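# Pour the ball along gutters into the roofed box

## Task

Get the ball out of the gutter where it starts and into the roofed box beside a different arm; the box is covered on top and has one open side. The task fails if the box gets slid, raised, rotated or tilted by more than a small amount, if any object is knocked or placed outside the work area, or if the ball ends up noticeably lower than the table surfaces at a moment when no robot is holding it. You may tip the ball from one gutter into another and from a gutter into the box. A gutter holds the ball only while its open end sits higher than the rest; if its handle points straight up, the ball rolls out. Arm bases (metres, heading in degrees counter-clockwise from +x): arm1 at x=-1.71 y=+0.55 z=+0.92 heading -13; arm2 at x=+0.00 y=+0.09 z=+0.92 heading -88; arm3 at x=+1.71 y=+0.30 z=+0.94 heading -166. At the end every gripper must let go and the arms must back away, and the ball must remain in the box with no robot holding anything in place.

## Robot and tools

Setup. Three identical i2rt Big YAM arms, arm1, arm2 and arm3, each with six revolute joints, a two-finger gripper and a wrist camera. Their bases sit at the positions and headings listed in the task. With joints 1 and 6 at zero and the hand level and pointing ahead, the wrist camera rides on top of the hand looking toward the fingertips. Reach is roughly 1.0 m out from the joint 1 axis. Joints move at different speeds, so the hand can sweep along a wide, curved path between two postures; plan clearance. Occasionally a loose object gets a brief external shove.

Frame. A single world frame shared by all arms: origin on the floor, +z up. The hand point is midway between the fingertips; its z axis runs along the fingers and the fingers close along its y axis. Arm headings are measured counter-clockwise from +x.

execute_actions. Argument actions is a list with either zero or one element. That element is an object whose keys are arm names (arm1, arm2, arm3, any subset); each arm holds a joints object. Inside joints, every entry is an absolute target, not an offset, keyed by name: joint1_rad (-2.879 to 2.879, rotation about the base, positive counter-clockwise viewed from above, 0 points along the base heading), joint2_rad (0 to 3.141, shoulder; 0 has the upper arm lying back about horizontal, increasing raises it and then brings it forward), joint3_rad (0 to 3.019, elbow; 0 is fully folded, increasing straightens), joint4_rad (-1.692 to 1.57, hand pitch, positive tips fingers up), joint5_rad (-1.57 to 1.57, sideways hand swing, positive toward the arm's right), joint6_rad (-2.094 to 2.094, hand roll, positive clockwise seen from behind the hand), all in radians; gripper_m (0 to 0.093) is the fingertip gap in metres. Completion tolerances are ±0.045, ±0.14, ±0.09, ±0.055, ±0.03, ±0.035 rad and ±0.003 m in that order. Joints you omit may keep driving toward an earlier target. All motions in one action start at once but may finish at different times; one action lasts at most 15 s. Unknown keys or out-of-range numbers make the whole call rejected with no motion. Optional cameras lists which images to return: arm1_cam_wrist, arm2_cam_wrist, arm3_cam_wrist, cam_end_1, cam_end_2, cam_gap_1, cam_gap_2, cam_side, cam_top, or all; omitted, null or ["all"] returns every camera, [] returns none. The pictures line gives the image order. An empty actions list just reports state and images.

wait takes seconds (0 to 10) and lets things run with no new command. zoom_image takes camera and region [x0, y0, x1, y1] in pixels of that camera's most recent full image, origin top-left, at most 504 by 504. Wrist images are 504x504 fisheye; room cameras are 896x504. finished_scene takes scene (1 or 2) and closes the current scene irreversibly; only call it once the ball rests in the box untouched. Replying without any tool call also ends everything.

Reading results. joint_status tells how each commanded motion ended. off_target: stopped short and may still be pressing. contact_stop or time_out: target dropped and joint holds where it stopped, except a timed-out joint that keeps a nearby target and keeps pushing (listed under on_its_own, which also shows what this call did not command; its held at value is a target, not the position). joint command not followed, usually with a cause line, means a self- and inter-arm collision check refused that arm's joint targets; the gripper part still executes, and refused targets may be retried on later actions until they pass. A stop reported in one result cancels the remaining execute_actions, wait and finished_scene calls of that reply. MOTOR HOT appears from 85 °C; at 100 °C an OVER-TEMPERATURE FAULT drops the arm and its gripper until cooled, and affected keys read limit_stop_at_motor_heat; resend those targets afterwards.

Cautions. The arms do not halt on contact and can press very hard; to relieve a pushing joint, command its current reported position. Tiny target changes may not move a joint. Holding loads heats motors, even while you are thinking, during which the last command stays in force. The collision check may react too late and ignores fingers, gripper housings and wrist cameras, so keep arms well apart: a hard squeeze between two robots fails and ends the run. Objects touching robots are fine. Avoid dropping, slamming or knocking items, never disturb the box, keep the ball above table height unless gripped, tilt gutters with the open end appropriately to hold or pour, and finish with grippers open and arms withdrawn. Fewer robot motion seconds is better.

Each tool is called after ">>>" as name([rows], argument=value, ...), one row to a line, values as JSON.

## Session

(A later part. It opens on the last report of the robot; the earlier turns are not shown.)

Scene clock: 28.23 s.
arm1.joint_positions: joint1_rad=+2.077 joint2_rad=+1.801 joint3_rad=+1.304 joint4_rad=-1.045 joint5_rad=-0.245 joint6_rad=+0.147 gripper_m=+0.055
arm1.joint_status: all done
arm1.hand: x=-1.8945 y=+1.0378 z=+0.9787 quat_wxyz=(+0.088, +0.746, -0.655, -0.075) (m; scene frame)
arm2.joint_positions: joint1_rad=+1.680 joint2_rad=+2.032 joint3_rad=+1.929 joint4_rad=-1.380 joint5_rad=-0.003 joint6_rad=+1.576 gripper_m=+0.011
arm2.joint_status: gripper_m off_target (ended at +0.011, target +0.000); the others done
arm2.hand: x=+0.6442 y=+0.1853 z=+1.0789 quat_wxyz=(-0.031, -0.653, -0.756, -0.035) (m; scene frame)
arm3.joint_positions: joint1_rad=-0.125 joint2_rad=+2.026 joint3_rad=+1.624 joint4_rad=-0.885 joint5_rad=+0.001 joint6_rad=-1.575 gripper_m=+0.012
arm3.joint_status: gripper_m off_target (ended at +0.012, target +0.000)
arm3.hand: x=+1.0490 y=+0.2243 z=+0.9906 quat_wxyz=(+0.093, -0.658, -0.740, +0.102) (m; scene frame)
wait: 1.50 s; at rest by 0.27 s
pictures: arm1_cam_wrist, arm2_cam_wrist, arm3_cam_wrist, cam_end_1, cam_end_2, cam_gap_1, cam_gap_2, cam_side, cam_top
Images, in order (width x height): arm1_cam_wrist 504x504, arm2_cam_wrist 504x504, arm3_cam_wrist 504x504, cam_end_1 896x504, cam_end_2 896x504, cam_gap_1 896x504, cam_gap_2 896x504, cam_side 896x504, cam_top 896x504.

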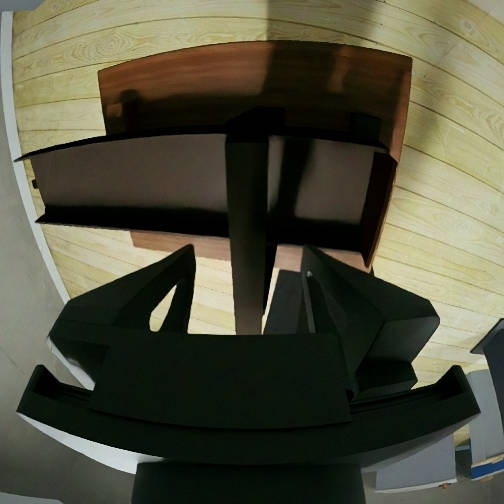

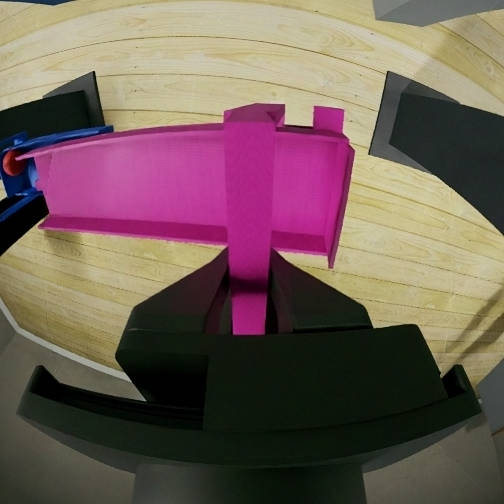

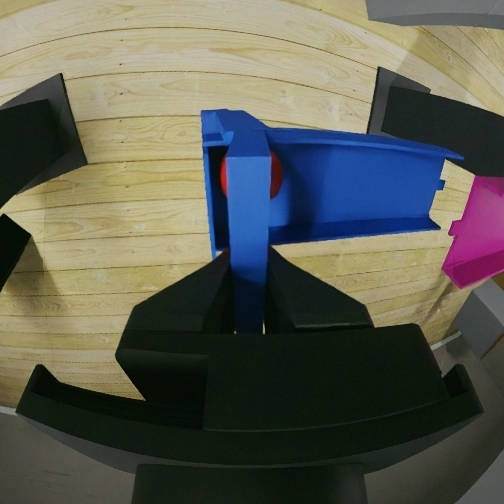

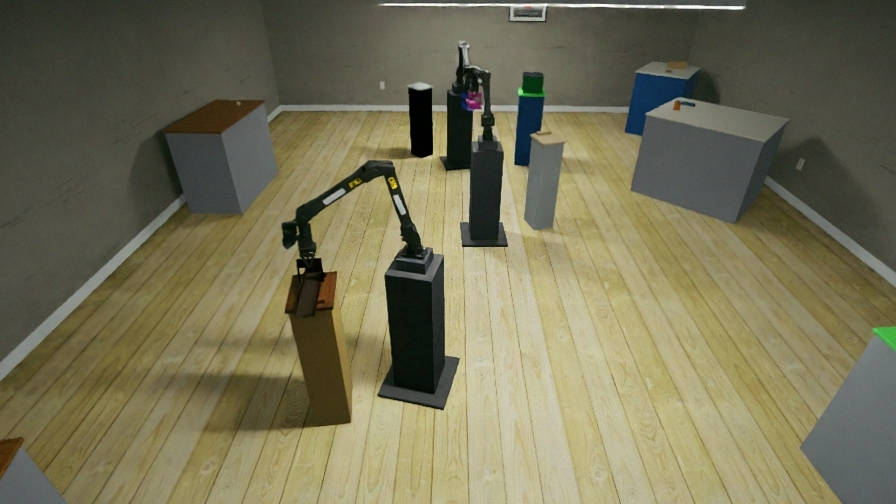

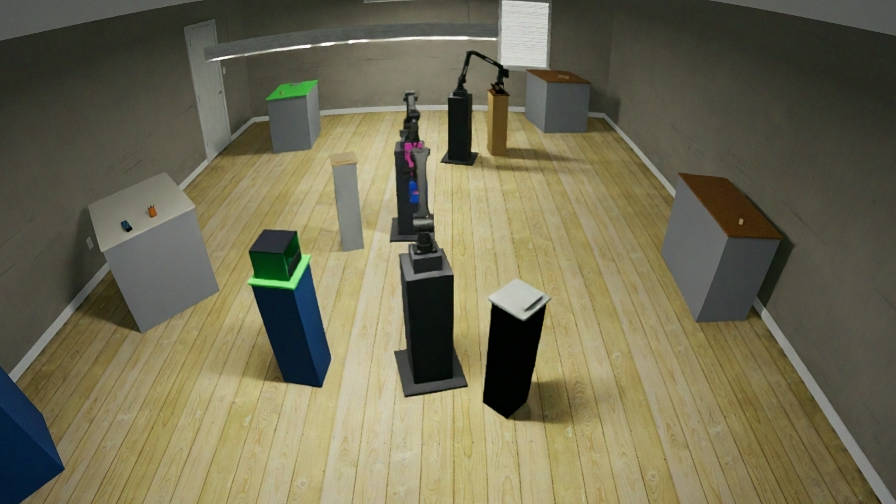

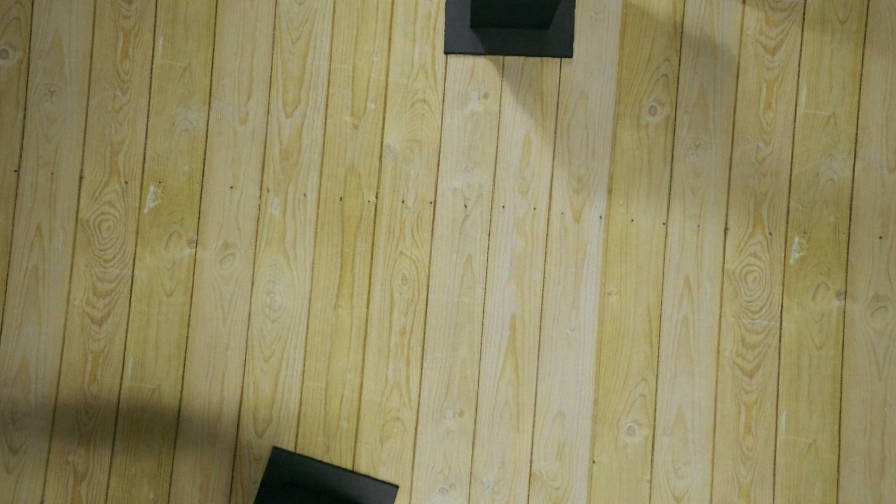

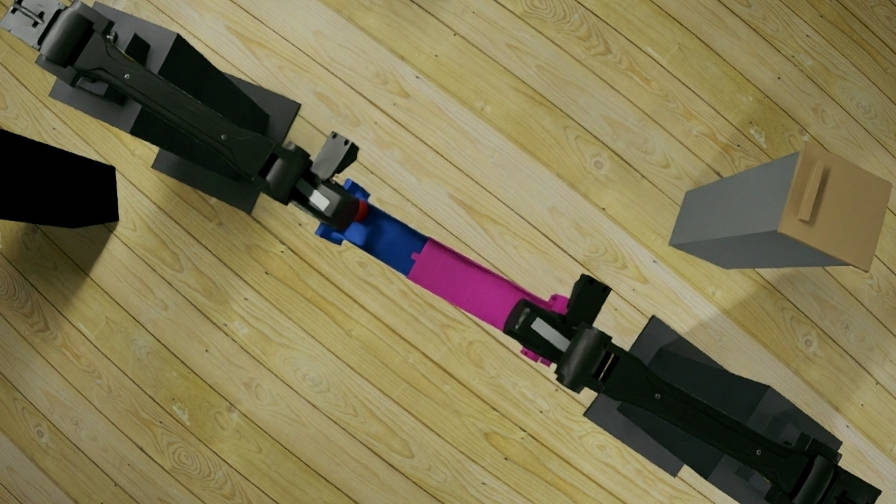

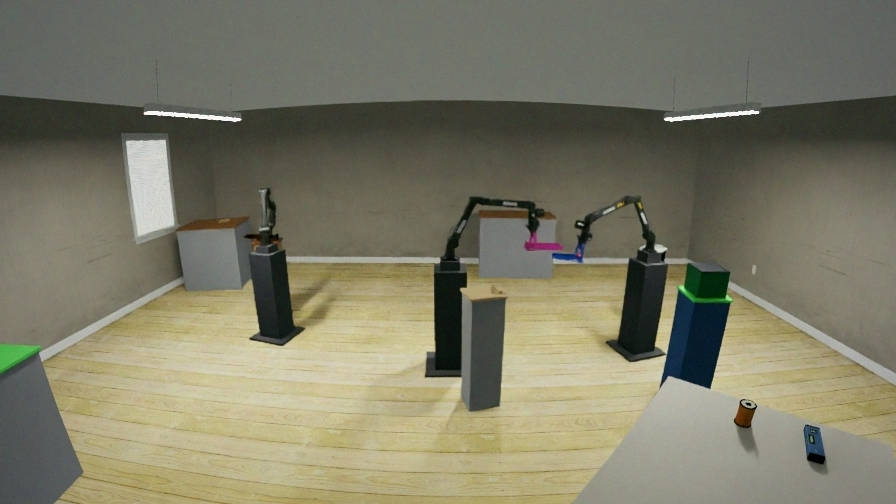

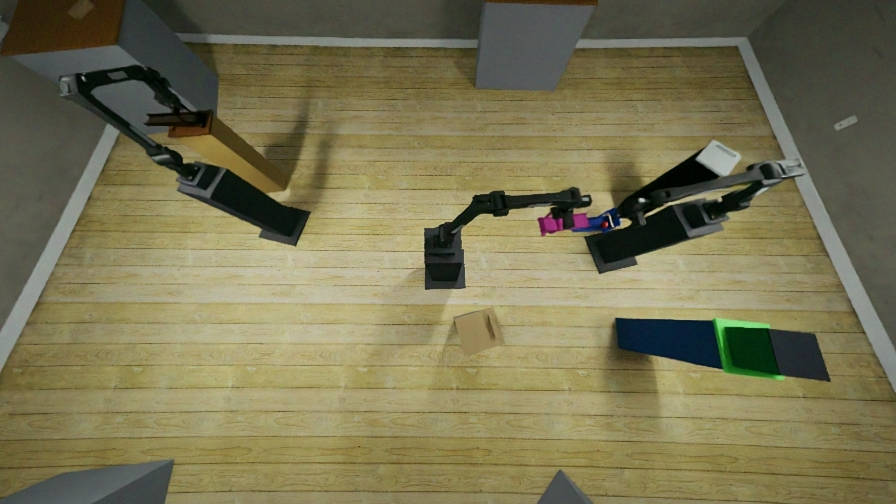

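>>> execute_actions(actions=[])

Scene clock: 28.67 s.
arm1.joint_positions: joint1_rad=+2.077 joint2_rad=+1.801 joint3_rad=+1.304 joint4_rad=-1.045 joint5_rad=-0.245 joint6_rad=+0.147 gripper_m=+0.055
arm1.joint_status: all done
arm1.hand: x=-1.8945 y=+1.0378 z=+0.9787 quat_wxyz=(+0.088, +0.746, -0.655, -0.075) (m; scene frame)
arm2.joint_positions: joint1_rad=+1.680 joint2_rad=+2.032 joint3_rad=+1.929 joint4_rad=-1.380 joint5_rad=-0.003 joint6_rad=+1.576 gripper_m=+0.011
arm2.joint_status: gripper_m off_target (ended at +0.011, target +0.000); the others done
arm2.hand: x=+0.6442 y=+0.1853 z=+1.0789 quat_wxyz=(-0.031, -0.653, -0.756, -0.035) (m; scene frame)
arm3.joint_positions: joint1_rad=-0.125 joint2_rad=+2.026 joint3_rad=+1.624 joint4_rad=-0.885 joint5_rad=+0.001 joint6_rad=-1.575 gripper_m=+0.012
arm3.joint_status: gripper_m off_target (ended at +0.012, target +0.000)
arm3.hand: x=+1.0490 y=+0.2243 z=+0.9906 quat_wxyz=(+0.093, -0.658, -0.740, +0.102) (m; scene frame)
pictures: arm1_cam_wrist, arm2_cam_wrist, arm3_cam_wrist, cam_end_1, cam_end_2, cam_gap_1, cam_gap_2, cam_side, cam_top
Images, in order (width x height): arm1_cam_wrist 504x504, arm2_cam_wrist 504x504, arm3_cam_wrist 504x504, cam_end_1 896x504, cam_end_2 896x504, cam_gap_1 896x504, cam_gap_2 896x504, cam_side 896x504, cam_top 896x504.

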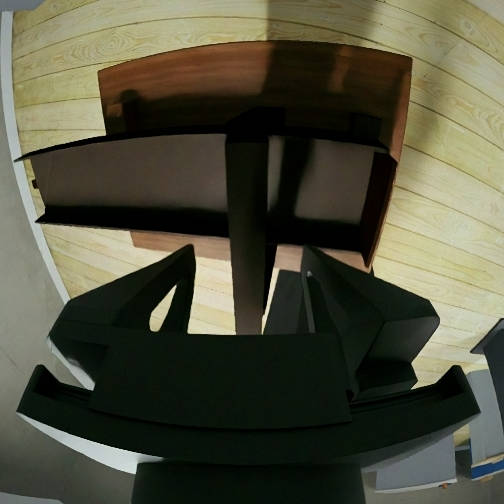

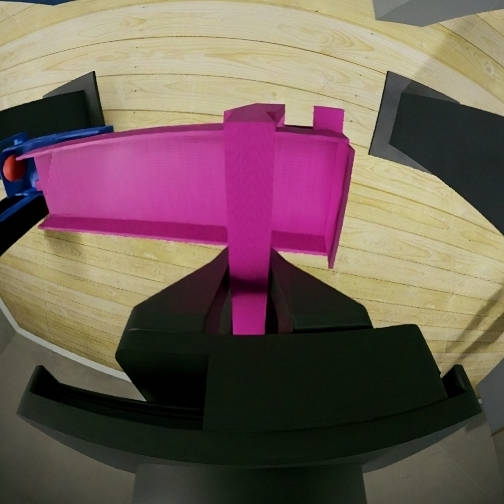

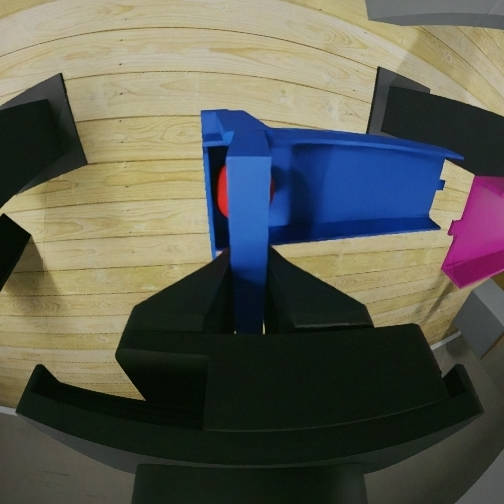

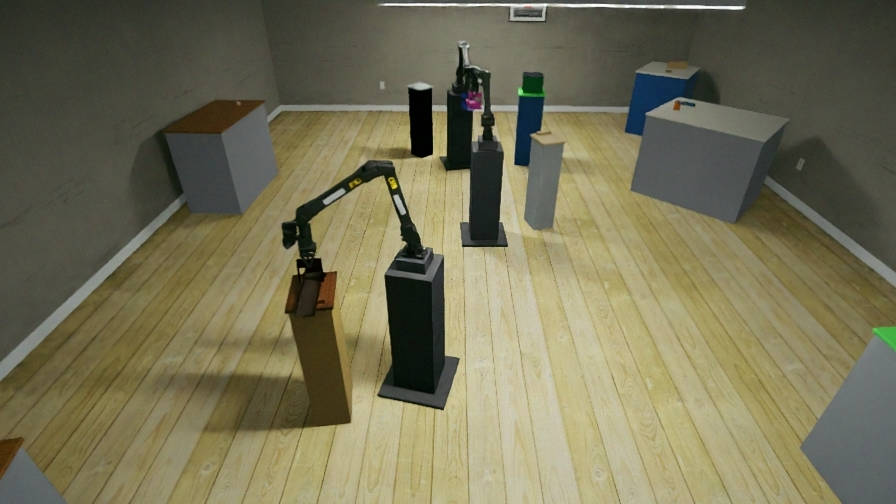

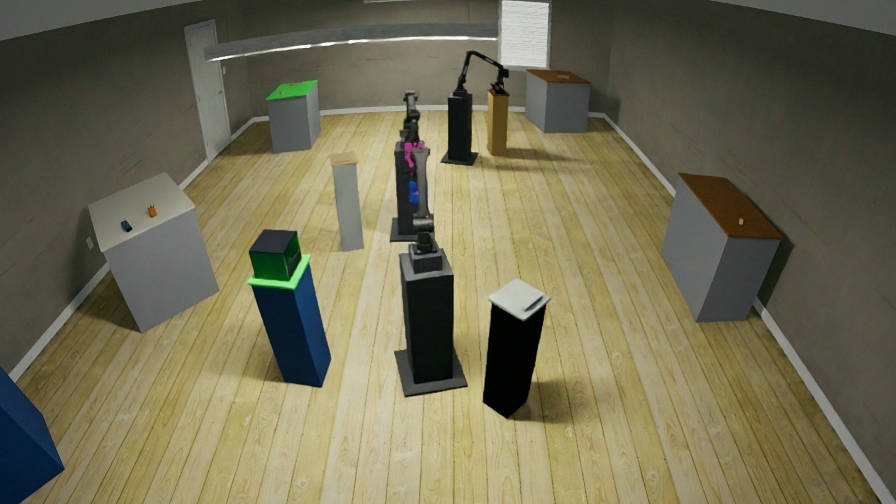

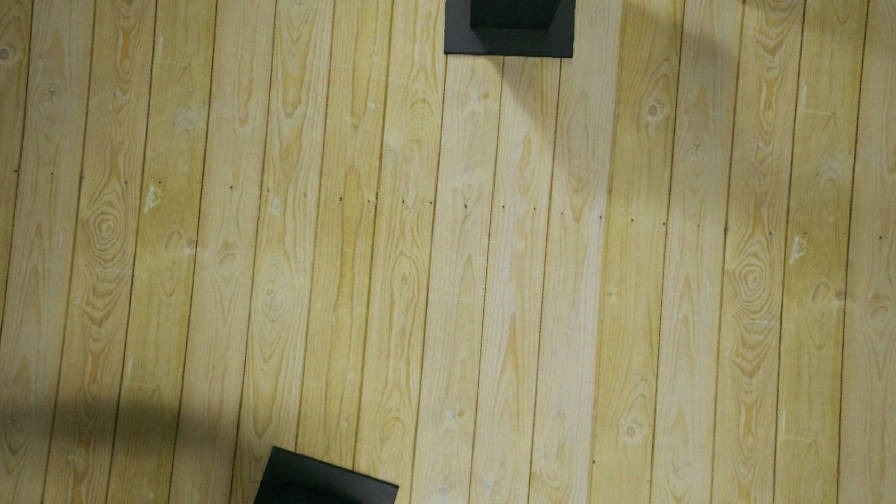

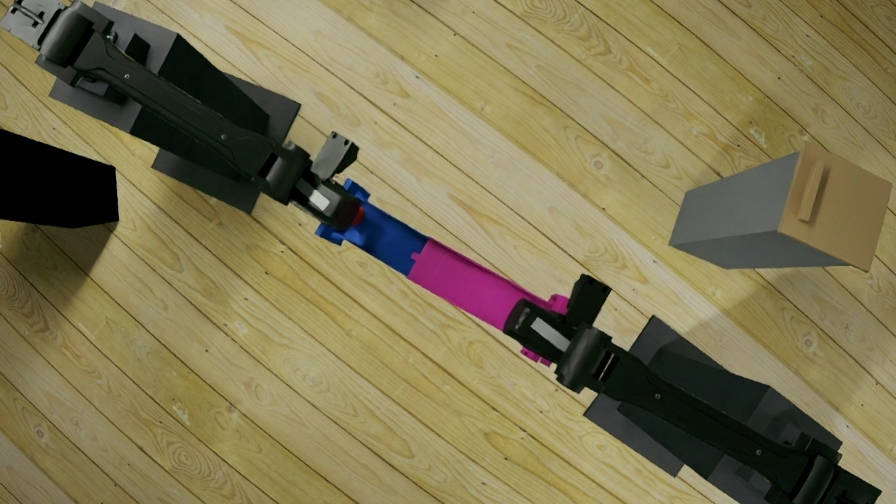

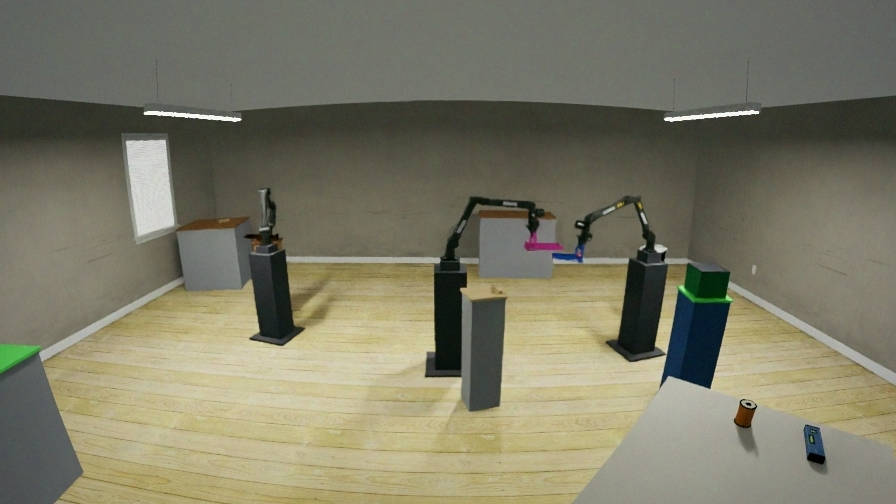

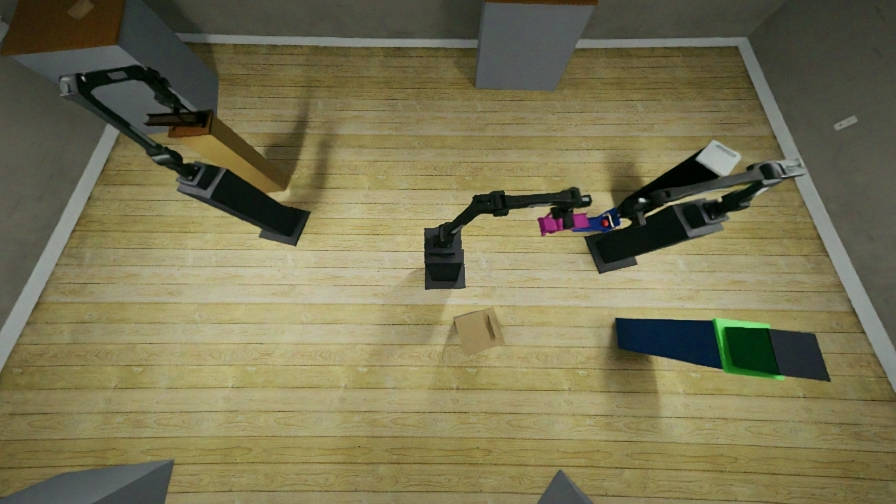

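>>> execute_actions([
  {"arm1":{"joints":{"joint2_rad":1.55,"gripper_m":0.085}},"arm2":{"joints":{"joint1_rad":1.38,"joint2_rad":1.82,"joint6_rad":1.1,"gripper_m":0}},"arm3":{"joints":{"gripper_m":0}}},
], cameras=["cam_gap_2","arm1_cam_wrist"])

Scene clock: 30.60 s.
arm1.joint_positions: joint1_rad=+2.077 joint2_rad=+1.536 joint3_rad=+1.304 joint4_rad=-1.045 joint5_rad=-0.245 joint6_rad=+0.147 gripper_m=+0.085
arm1.joint_status: all done
arm1.hand: x=-1.8965 y=+1.0380 z=+1.1106 quat_wxyz=(+0.016, +0.750, -0.635, -0.184) (m; scene frame)
arm2.joint_positions: joint1_rad=+1.389 joint2_rad=+1.814 joint3_rad=+1.929 joint4_rad=-1.381 joint5_rad=+0.001 joint6_rad=+1.108 gripper_m=+0.011
arm2.joint_status: gripper_m off_target (ended at +0.011, target +0.000); the others done
arm2.hand: x=+0.6240 y=-0.0014 z=+1.2152 quat_wxyz=(-0.138, -0.577, -0.802, -0.071) (m; scene frame)
arm3.joint_positions: joint1_rad=-0.125 joint2_rad=+2.026 joint3_rad=+1.624 joint4_rad=-0.885 joint5_rad=+0.001 joint6_rad=-1.575 gripper_m=+0.012
arm3.joint_status: gripper_m off_target (ended at +0.012, target +0.000)
arm3.hand: x=+1.0490 y=+0.2243 z=+0.9906 quat_wxyz=(+0.093, -0.658, -0.740, +0.102) (m; scene frame)
pictures: arm1_cam_wrist, cam_gap_2
Images, in order (width x height): arm1_cam_wrist 504x504, cam_gap_2 896x504.

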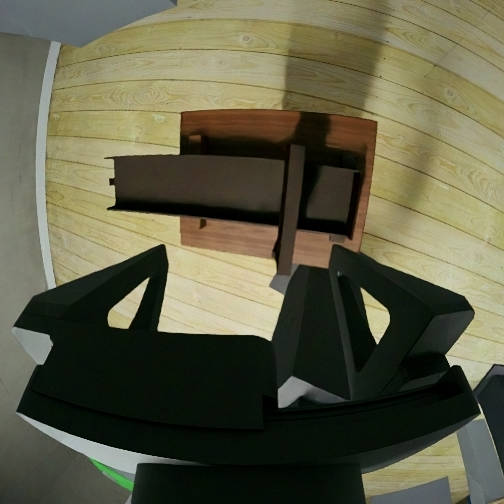

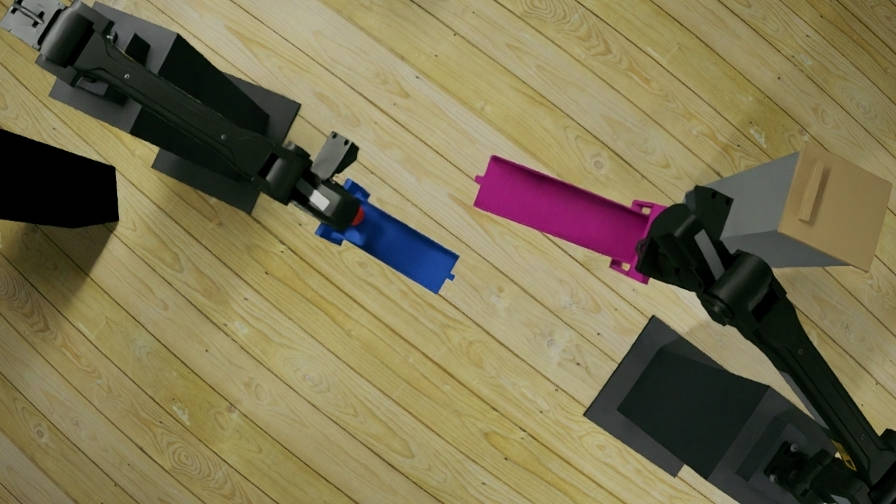

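>>> execute_actions([
  {"arm2":{"joints":{"joint1_rad":0.195,"joint2_rad":1.89,"joint3_rad":1.55,"joint4_rad":-1.23,"joint5_rad":-0.219,"joint6_rad":-0.062}},"arm3":{"joints":{"joint1_rad":1.445,"joint2_rad":1.32,"joint3_rad":1.22,"joint4_rad":-0.72}}},
], cameras=["arm3_cam_wrist","arm2_cam_wrist","cam_side"])

Scene clock: 33.43 s.
arm1.joint_positions: joint1_rad=+2.077 joint2_rad=+1.536 joint3_rad=+1.304 joint4_rad=-1.045 joint5_rad=-0.245 joint6_rad=+0.147 gripper_m=+0.085
arm1.joint_status: not commanded
arm1.hand: x=-1.8965 y=+1.0380 z=+1.1106 quat_wxyz=(+0.016, +0.750, -0.635, -0.184) (m; scene frame)
arm2.joint_positions: joint1_rad=+0.186 joint2_rad=+1.928 joint3_rad=+1.545 joint4_rad=-1.229 joint5_rad=-0.211 joint6_rad=-0.053 gripper_m=+0.011
arm2.joint_status: all done
arm2.hand: x=+0.1609 y=-0.4532 z=+1.0000 quat_wxyz=(-0.056, -0.599, -0.793, -0.094) (m; scene frame)
arm3.joint_positions: joint1_rad=+1.452 joint2_rad=+1.325 joint3_rad=+1.221 joint4_rad=-0.732 joint5_rad=-0.002 joint6_rad=-1.575 gripper_m=+0.012
arm3.joint_status: all done
arm3.hand: x=+1.7769 y=-0.2374 z=+1.2315 quat_wxyz=(-0.025, +0.057, -0.932, +0.357) (m; scene frame)
pictures: arm2_cam_wrist, arm3_cam_wrist, cam_side
Images, in order (width x height): arm2_cam_wrist 504x504, arm3_cam_wrist 504x504, cam_side 896x504.

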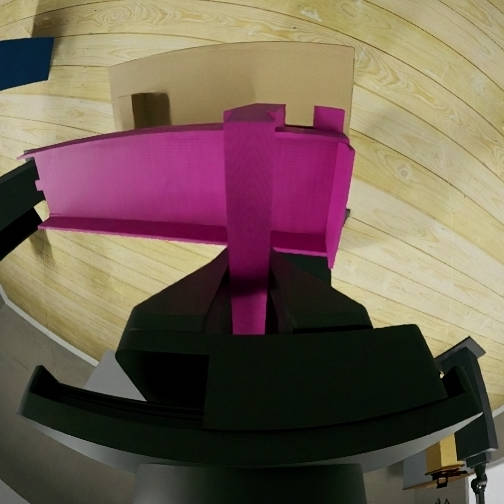

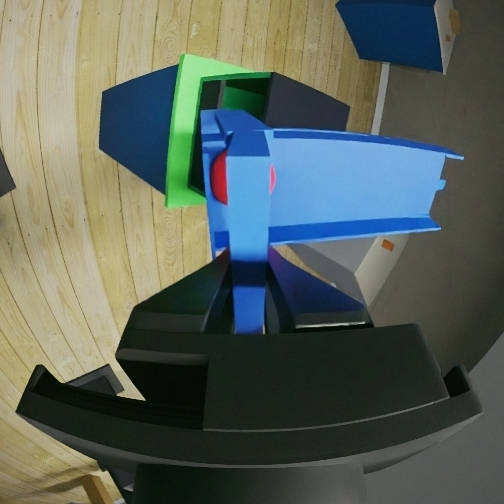

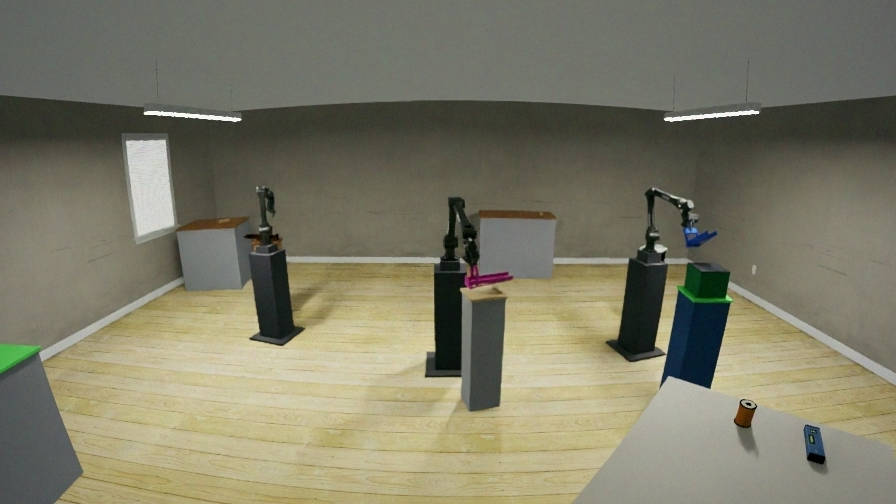

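>>> execute_actions([
  {"arm2":{"joints":{"joint1_rad":0.21,"joint2_rad":1.935,"joint3_rad":1.495,"joint4_rad":-1.10,"joint5_rad":-0.225}},"arm3":{"joints":{"joint1_rad":1.435,"joint2_rad":1.385,"joint3_rad":0.97,"joint4_rad":-0.89}}},
], cameras=["arm3_cam_wrist","arm2_cam_wrist","cam_end_2"])

Scene clock: 34.83 s.
arm1.joint_positions: joint1_rad=+2.077 joint2_rad=+1.536 joint3_rad=+1.304 joint4_rad=-1.045 joint5_rad=-0.245 joint6_rad=+0.147 gripper_m=+0.085
arm1.joint_status: not commanded
arm1.hand: x=-1.8965 y=+1.0380 z=+1.1106 quat_wxyz=(+0.016, +0.750, -0.635, -0.184) (m; scene frame)
arm2.joint_positions: joint1_rad=+0.203 joint2_rad=+1.932 joint3_rad=+1.492 joint4_rad=-1.111 joint5_rad=-0.217 joint6_rad=-0.055 gripper_m=+0.011
arm2.joint_status: all done
arm2.hand: x=+0.1730 y=-0.4570 z=+0.9793 quat_wxyz=(-0.080, -0.589, -0.800, -0.078) (m; scene frame)
arm3.joint_positions: joint1_rad=+1.441 joint2_rad=+1.408 joint3_rad=+0.947 joint4_rad=-0.897 joint5_rad=-0.002 joint6_rad=-1.575 gripper_m=+0.012
arm3.joint_status: all done
arm3.hand: x=+1.7597 y=-0.1195 z=+1.0449 quat_wxyz=(-0.010, +0.056, -0.993, +0.105) (m; scene frame)
pictures: arm2_cam_wrist, arm3_cam_wrist, cam_end_2
Images, in order (width x height): arm2_cam_wrist 504x504, arm3_cam_wrist 504x504, cam_end_2 896x504.

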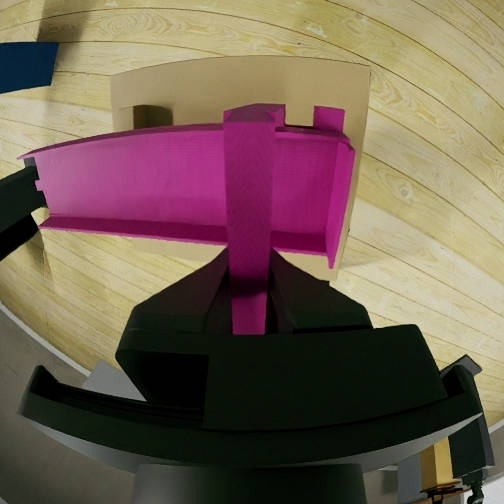

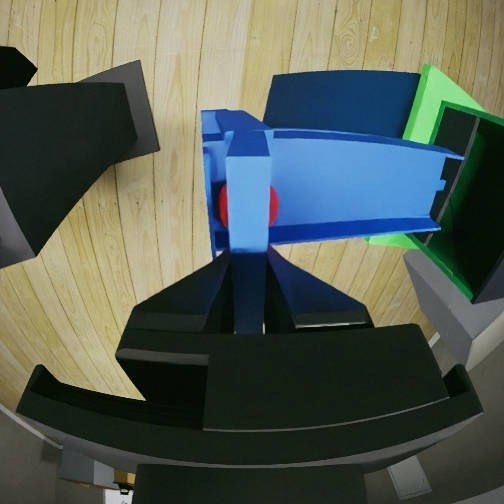

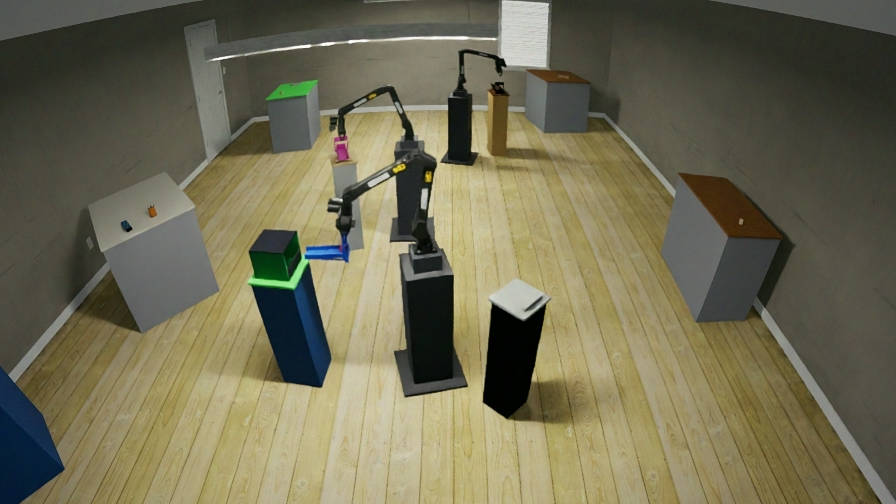

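>>> execute_actions([
  {"arm2":{"joints":{"joint2_rad":1.975}},"arm3":{"joints":{"joint2_rad":1.51,"joint3_rad":1.125,"joint4_rad":-0.865}}},
], cameras=["arm3_cam_wrist","arm2_cam_wrist","cam_end_2"])

Scene clock: 35.97 s.
arm1.joint_positions: joint1_rad=+2.077 joint2_rad=+1.536 joint3_rad=+1.304 joint4_rad=-1.045 joint5_rad=-0.245 joint6_rad=+0.147 gripper_m=+0.085
arm1.joint_status: not commanded
arm1.hand: x=-1.8965 y=+1.0380 z=+1.1106 quat_wxyz=(+0.016, +0.750, -0.635, -0.184) (m; scene frame)
arm2.joint_positions: joint1_rad=+0.203 joint2_rad=+1.972 joint3_rad=+1.492 joint4_rad=-1.111 joint5_rad=-0.217 joint6_rad=-0.055 gripper_m=+0.011
arm2.joint_status: all done
arm2.hand: x=+0.1724 y=-0.4540 z=+0.9575 quat_wxyz=(-0.065, -0.591, -0.799, -0.091) (m; scene frame)
arm3.joint_positions: joint1_rad=+1.441 joint2_rad=+1.524 joint3_rad=+1.052 joint4_rad=-0.875 joint5_rad=-0.002 joint6_rad=-1.575 gripper_m=+0.012
arm3.joint_status: all done
arm3.hand: x=+1.7646 y=-0.1645 z=+1.0382 quat_wxyz=(-0.011, +0.056, -0.992, +0.110) (m; scene frame)
pictures: arm2_cam_wrist, arm3_cam_wrist, cam_end_2
Images, in order (width x height): arm2_cam_wrist 504x504, arm3_cam_wrist 504x504, cam_end_2 896x504.

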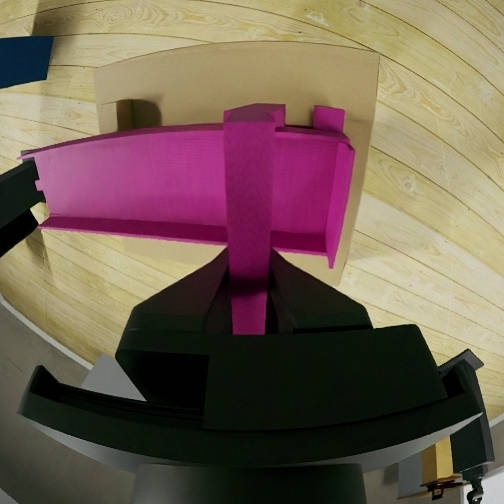

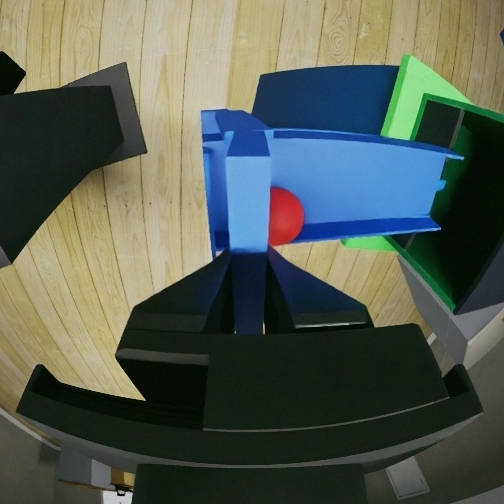

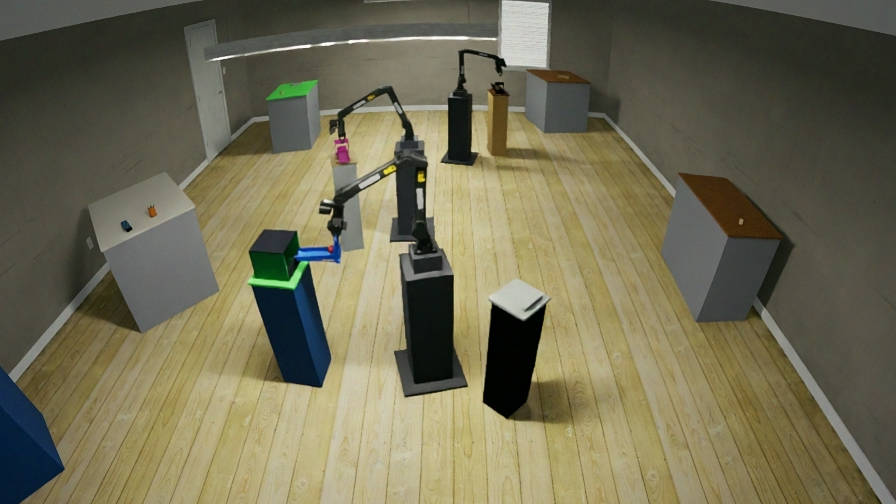

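>>> execute_actions([
  {"arm2":{"joints":{"gripper_m":0.05}},"arm3":{"joints":{"joint2_rad":1.635,"joint3_rad":1.29}}},
], cameras=["arm3_cam_wrist","arm2_cam_wrist","cam_end_2"])

Scene clock: 37.80 s.
arm1.joint_positions: joint1_rad=+2.077 joint2_rad=+1.536 joint3_rad=+1.304 joint4_rad=-1.045 joint5_rad=-0.245 joint6_rad=+0.147 gripper_m=+0.085
arm1.joint_status: not commanded
arm1.hand: x=-1.8965 y=+1.0380 z=+1.1106 quat_wxyz=(+0.016, +0.750, -0.635, -0.184) (m; scene frame)
arm2.joint_positions: joint1_rad=+0.203 joint2_rad=+1.972 joint3_rad=+1.492 joint4_rad=-1.110 joint5_rad=-0.221 joint6_rad=-0.055 gripper_m=+0.050
arm2.joint_status: all done
arm2.hand: x=+0.1730 y=-0.4540 z=+0.9576 quat_wxyz=(-0.067, -0.591, -0.799, -0.092) (m; scene frame)
arm3.joint_positions: joint1_rad=+1.441 joint2_rad=+1.645 joint3_rad=+1.219 joint4_rad=-0.873 joint5_rad=-0.002 joint6_rad=-1.575 gripper_m=+0.012
arm3.joint_status: all done
arm3.hand: x=+1.7716 y=-0.2289 z=+1.0480 quat_wxyz=(-0.012, +0.055, -0.989, +0.134) (m; scene frame)
pictures: arm2_cam_wrist, arm3_cam_wrist, cam_end_2
Images, in order (width x height): arm2_cam_wrist 504x504, arm3_cam_wrist 504x504, cam_end_2 896x504.

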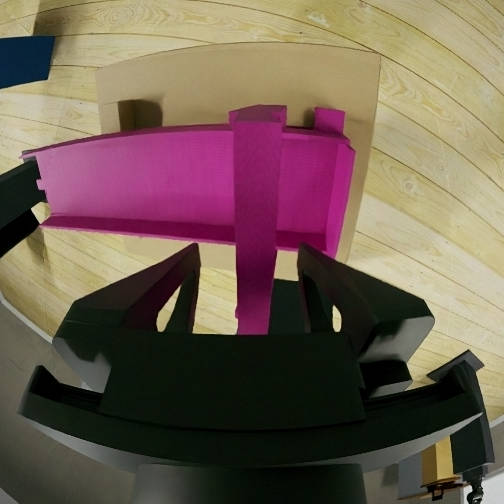

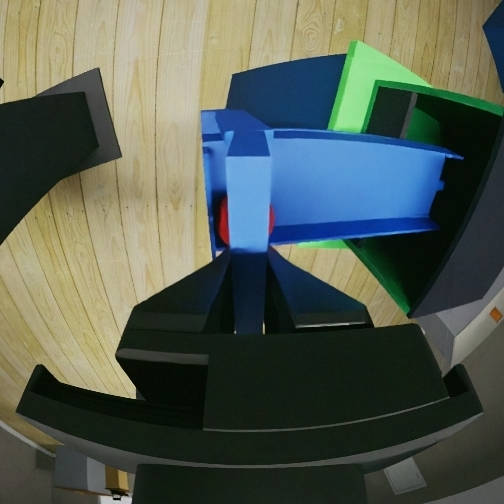

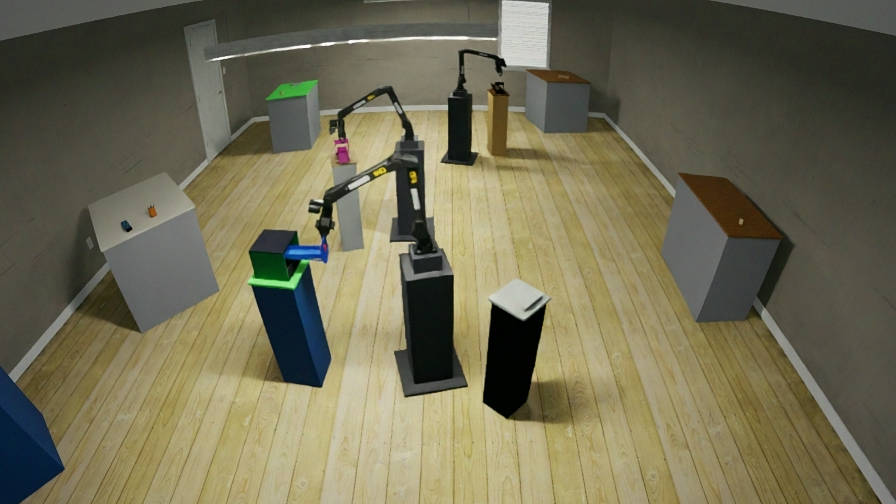

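>>> execute_actions([
  {"arm2":{"joints":{"joint2_rad":1.76,"gripper_m":0.075}},"arm3":{"joints":{"joint2_rad":1.715,"joint3_rad":1.46,"joint4_rad":-1.11}}},
], cameras=["arm3_cam_wrist","arm2_cam_wrist","cam_end_2"])

Scene clock: 39.40 s.
arm1.joint_positions: joint1_rad=+2.077 joint2_rad=+1.536 joint3_rad=+1.304 joint4_rad=-1.045 joint5_rad=-0.245 joint6_rad=+0.147 gripper_m=+0.085
arm1.joint_status: not commanded
arm1.hand: x=-1.8965 y=+1.0380 z=+1.1106 quat_wxyz=(+0.016, +0.750, -0.635, -0.184) (m; scene frame)
arm2.joint_positions: joint1_rad=+0.203 joint2_rad=+1.741 joint3_rad=+1.492 joint4_rad=-1.109 joint5_rad=-0.222 joint6_rad=-0.055 gripper_m=+0.075
arm2.joint_status: all done
arm2.hand: x=+0.1741 y=-0.4610 z=+1.0848 quat_wxyz=(-0.155, -0.577, -0.802, -0.018) (m; scene frame)
arm3.joint_positions: joint1_rad=+1.441 joint2_rad=+1.725 joint3_rad=+1.387 joint4_rad=-1.106 joint5_rad=-0.002 joint6_rad=-1.575 gripper_m=+0.012
arm3.joint_status: all done
arm3.hand: x=+1.7722 y=-0.2357 z=+1.0629 quat_wxyz=(-0.008, +0.056, -0.996, +0.062) (m; scene frame)
pictures: arm2_cam_wrist, arm3_cam_wrist, cam_end_2
Images, in order (width x height): arm2_cam_wrist 504x504, arm3_cam_wrist 504x504, cam_end_2 896x504.

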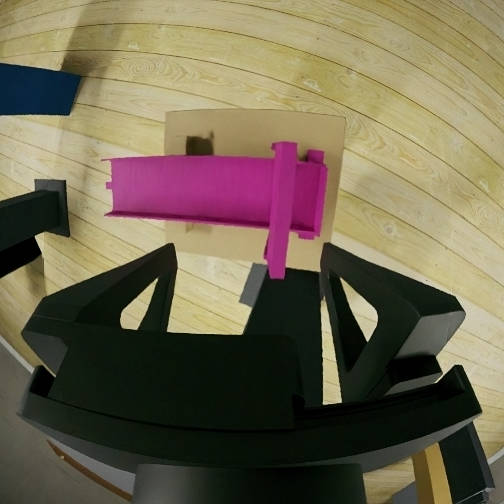

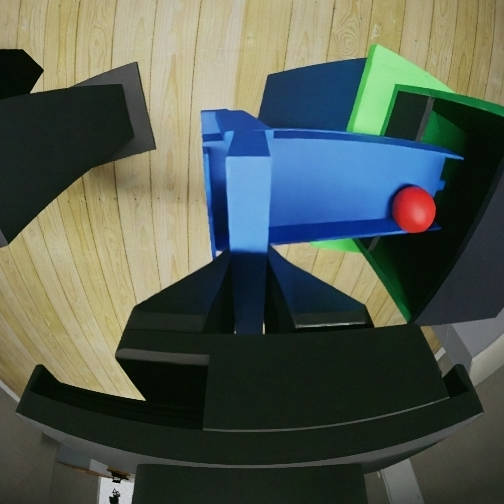

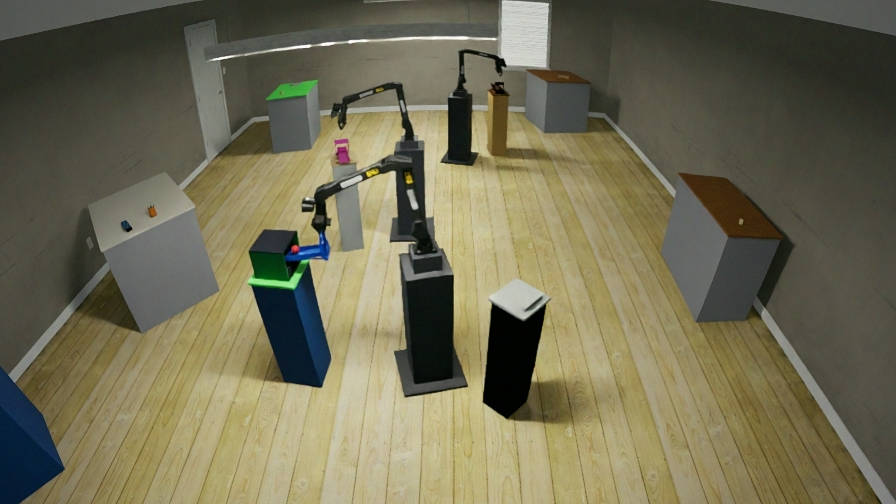

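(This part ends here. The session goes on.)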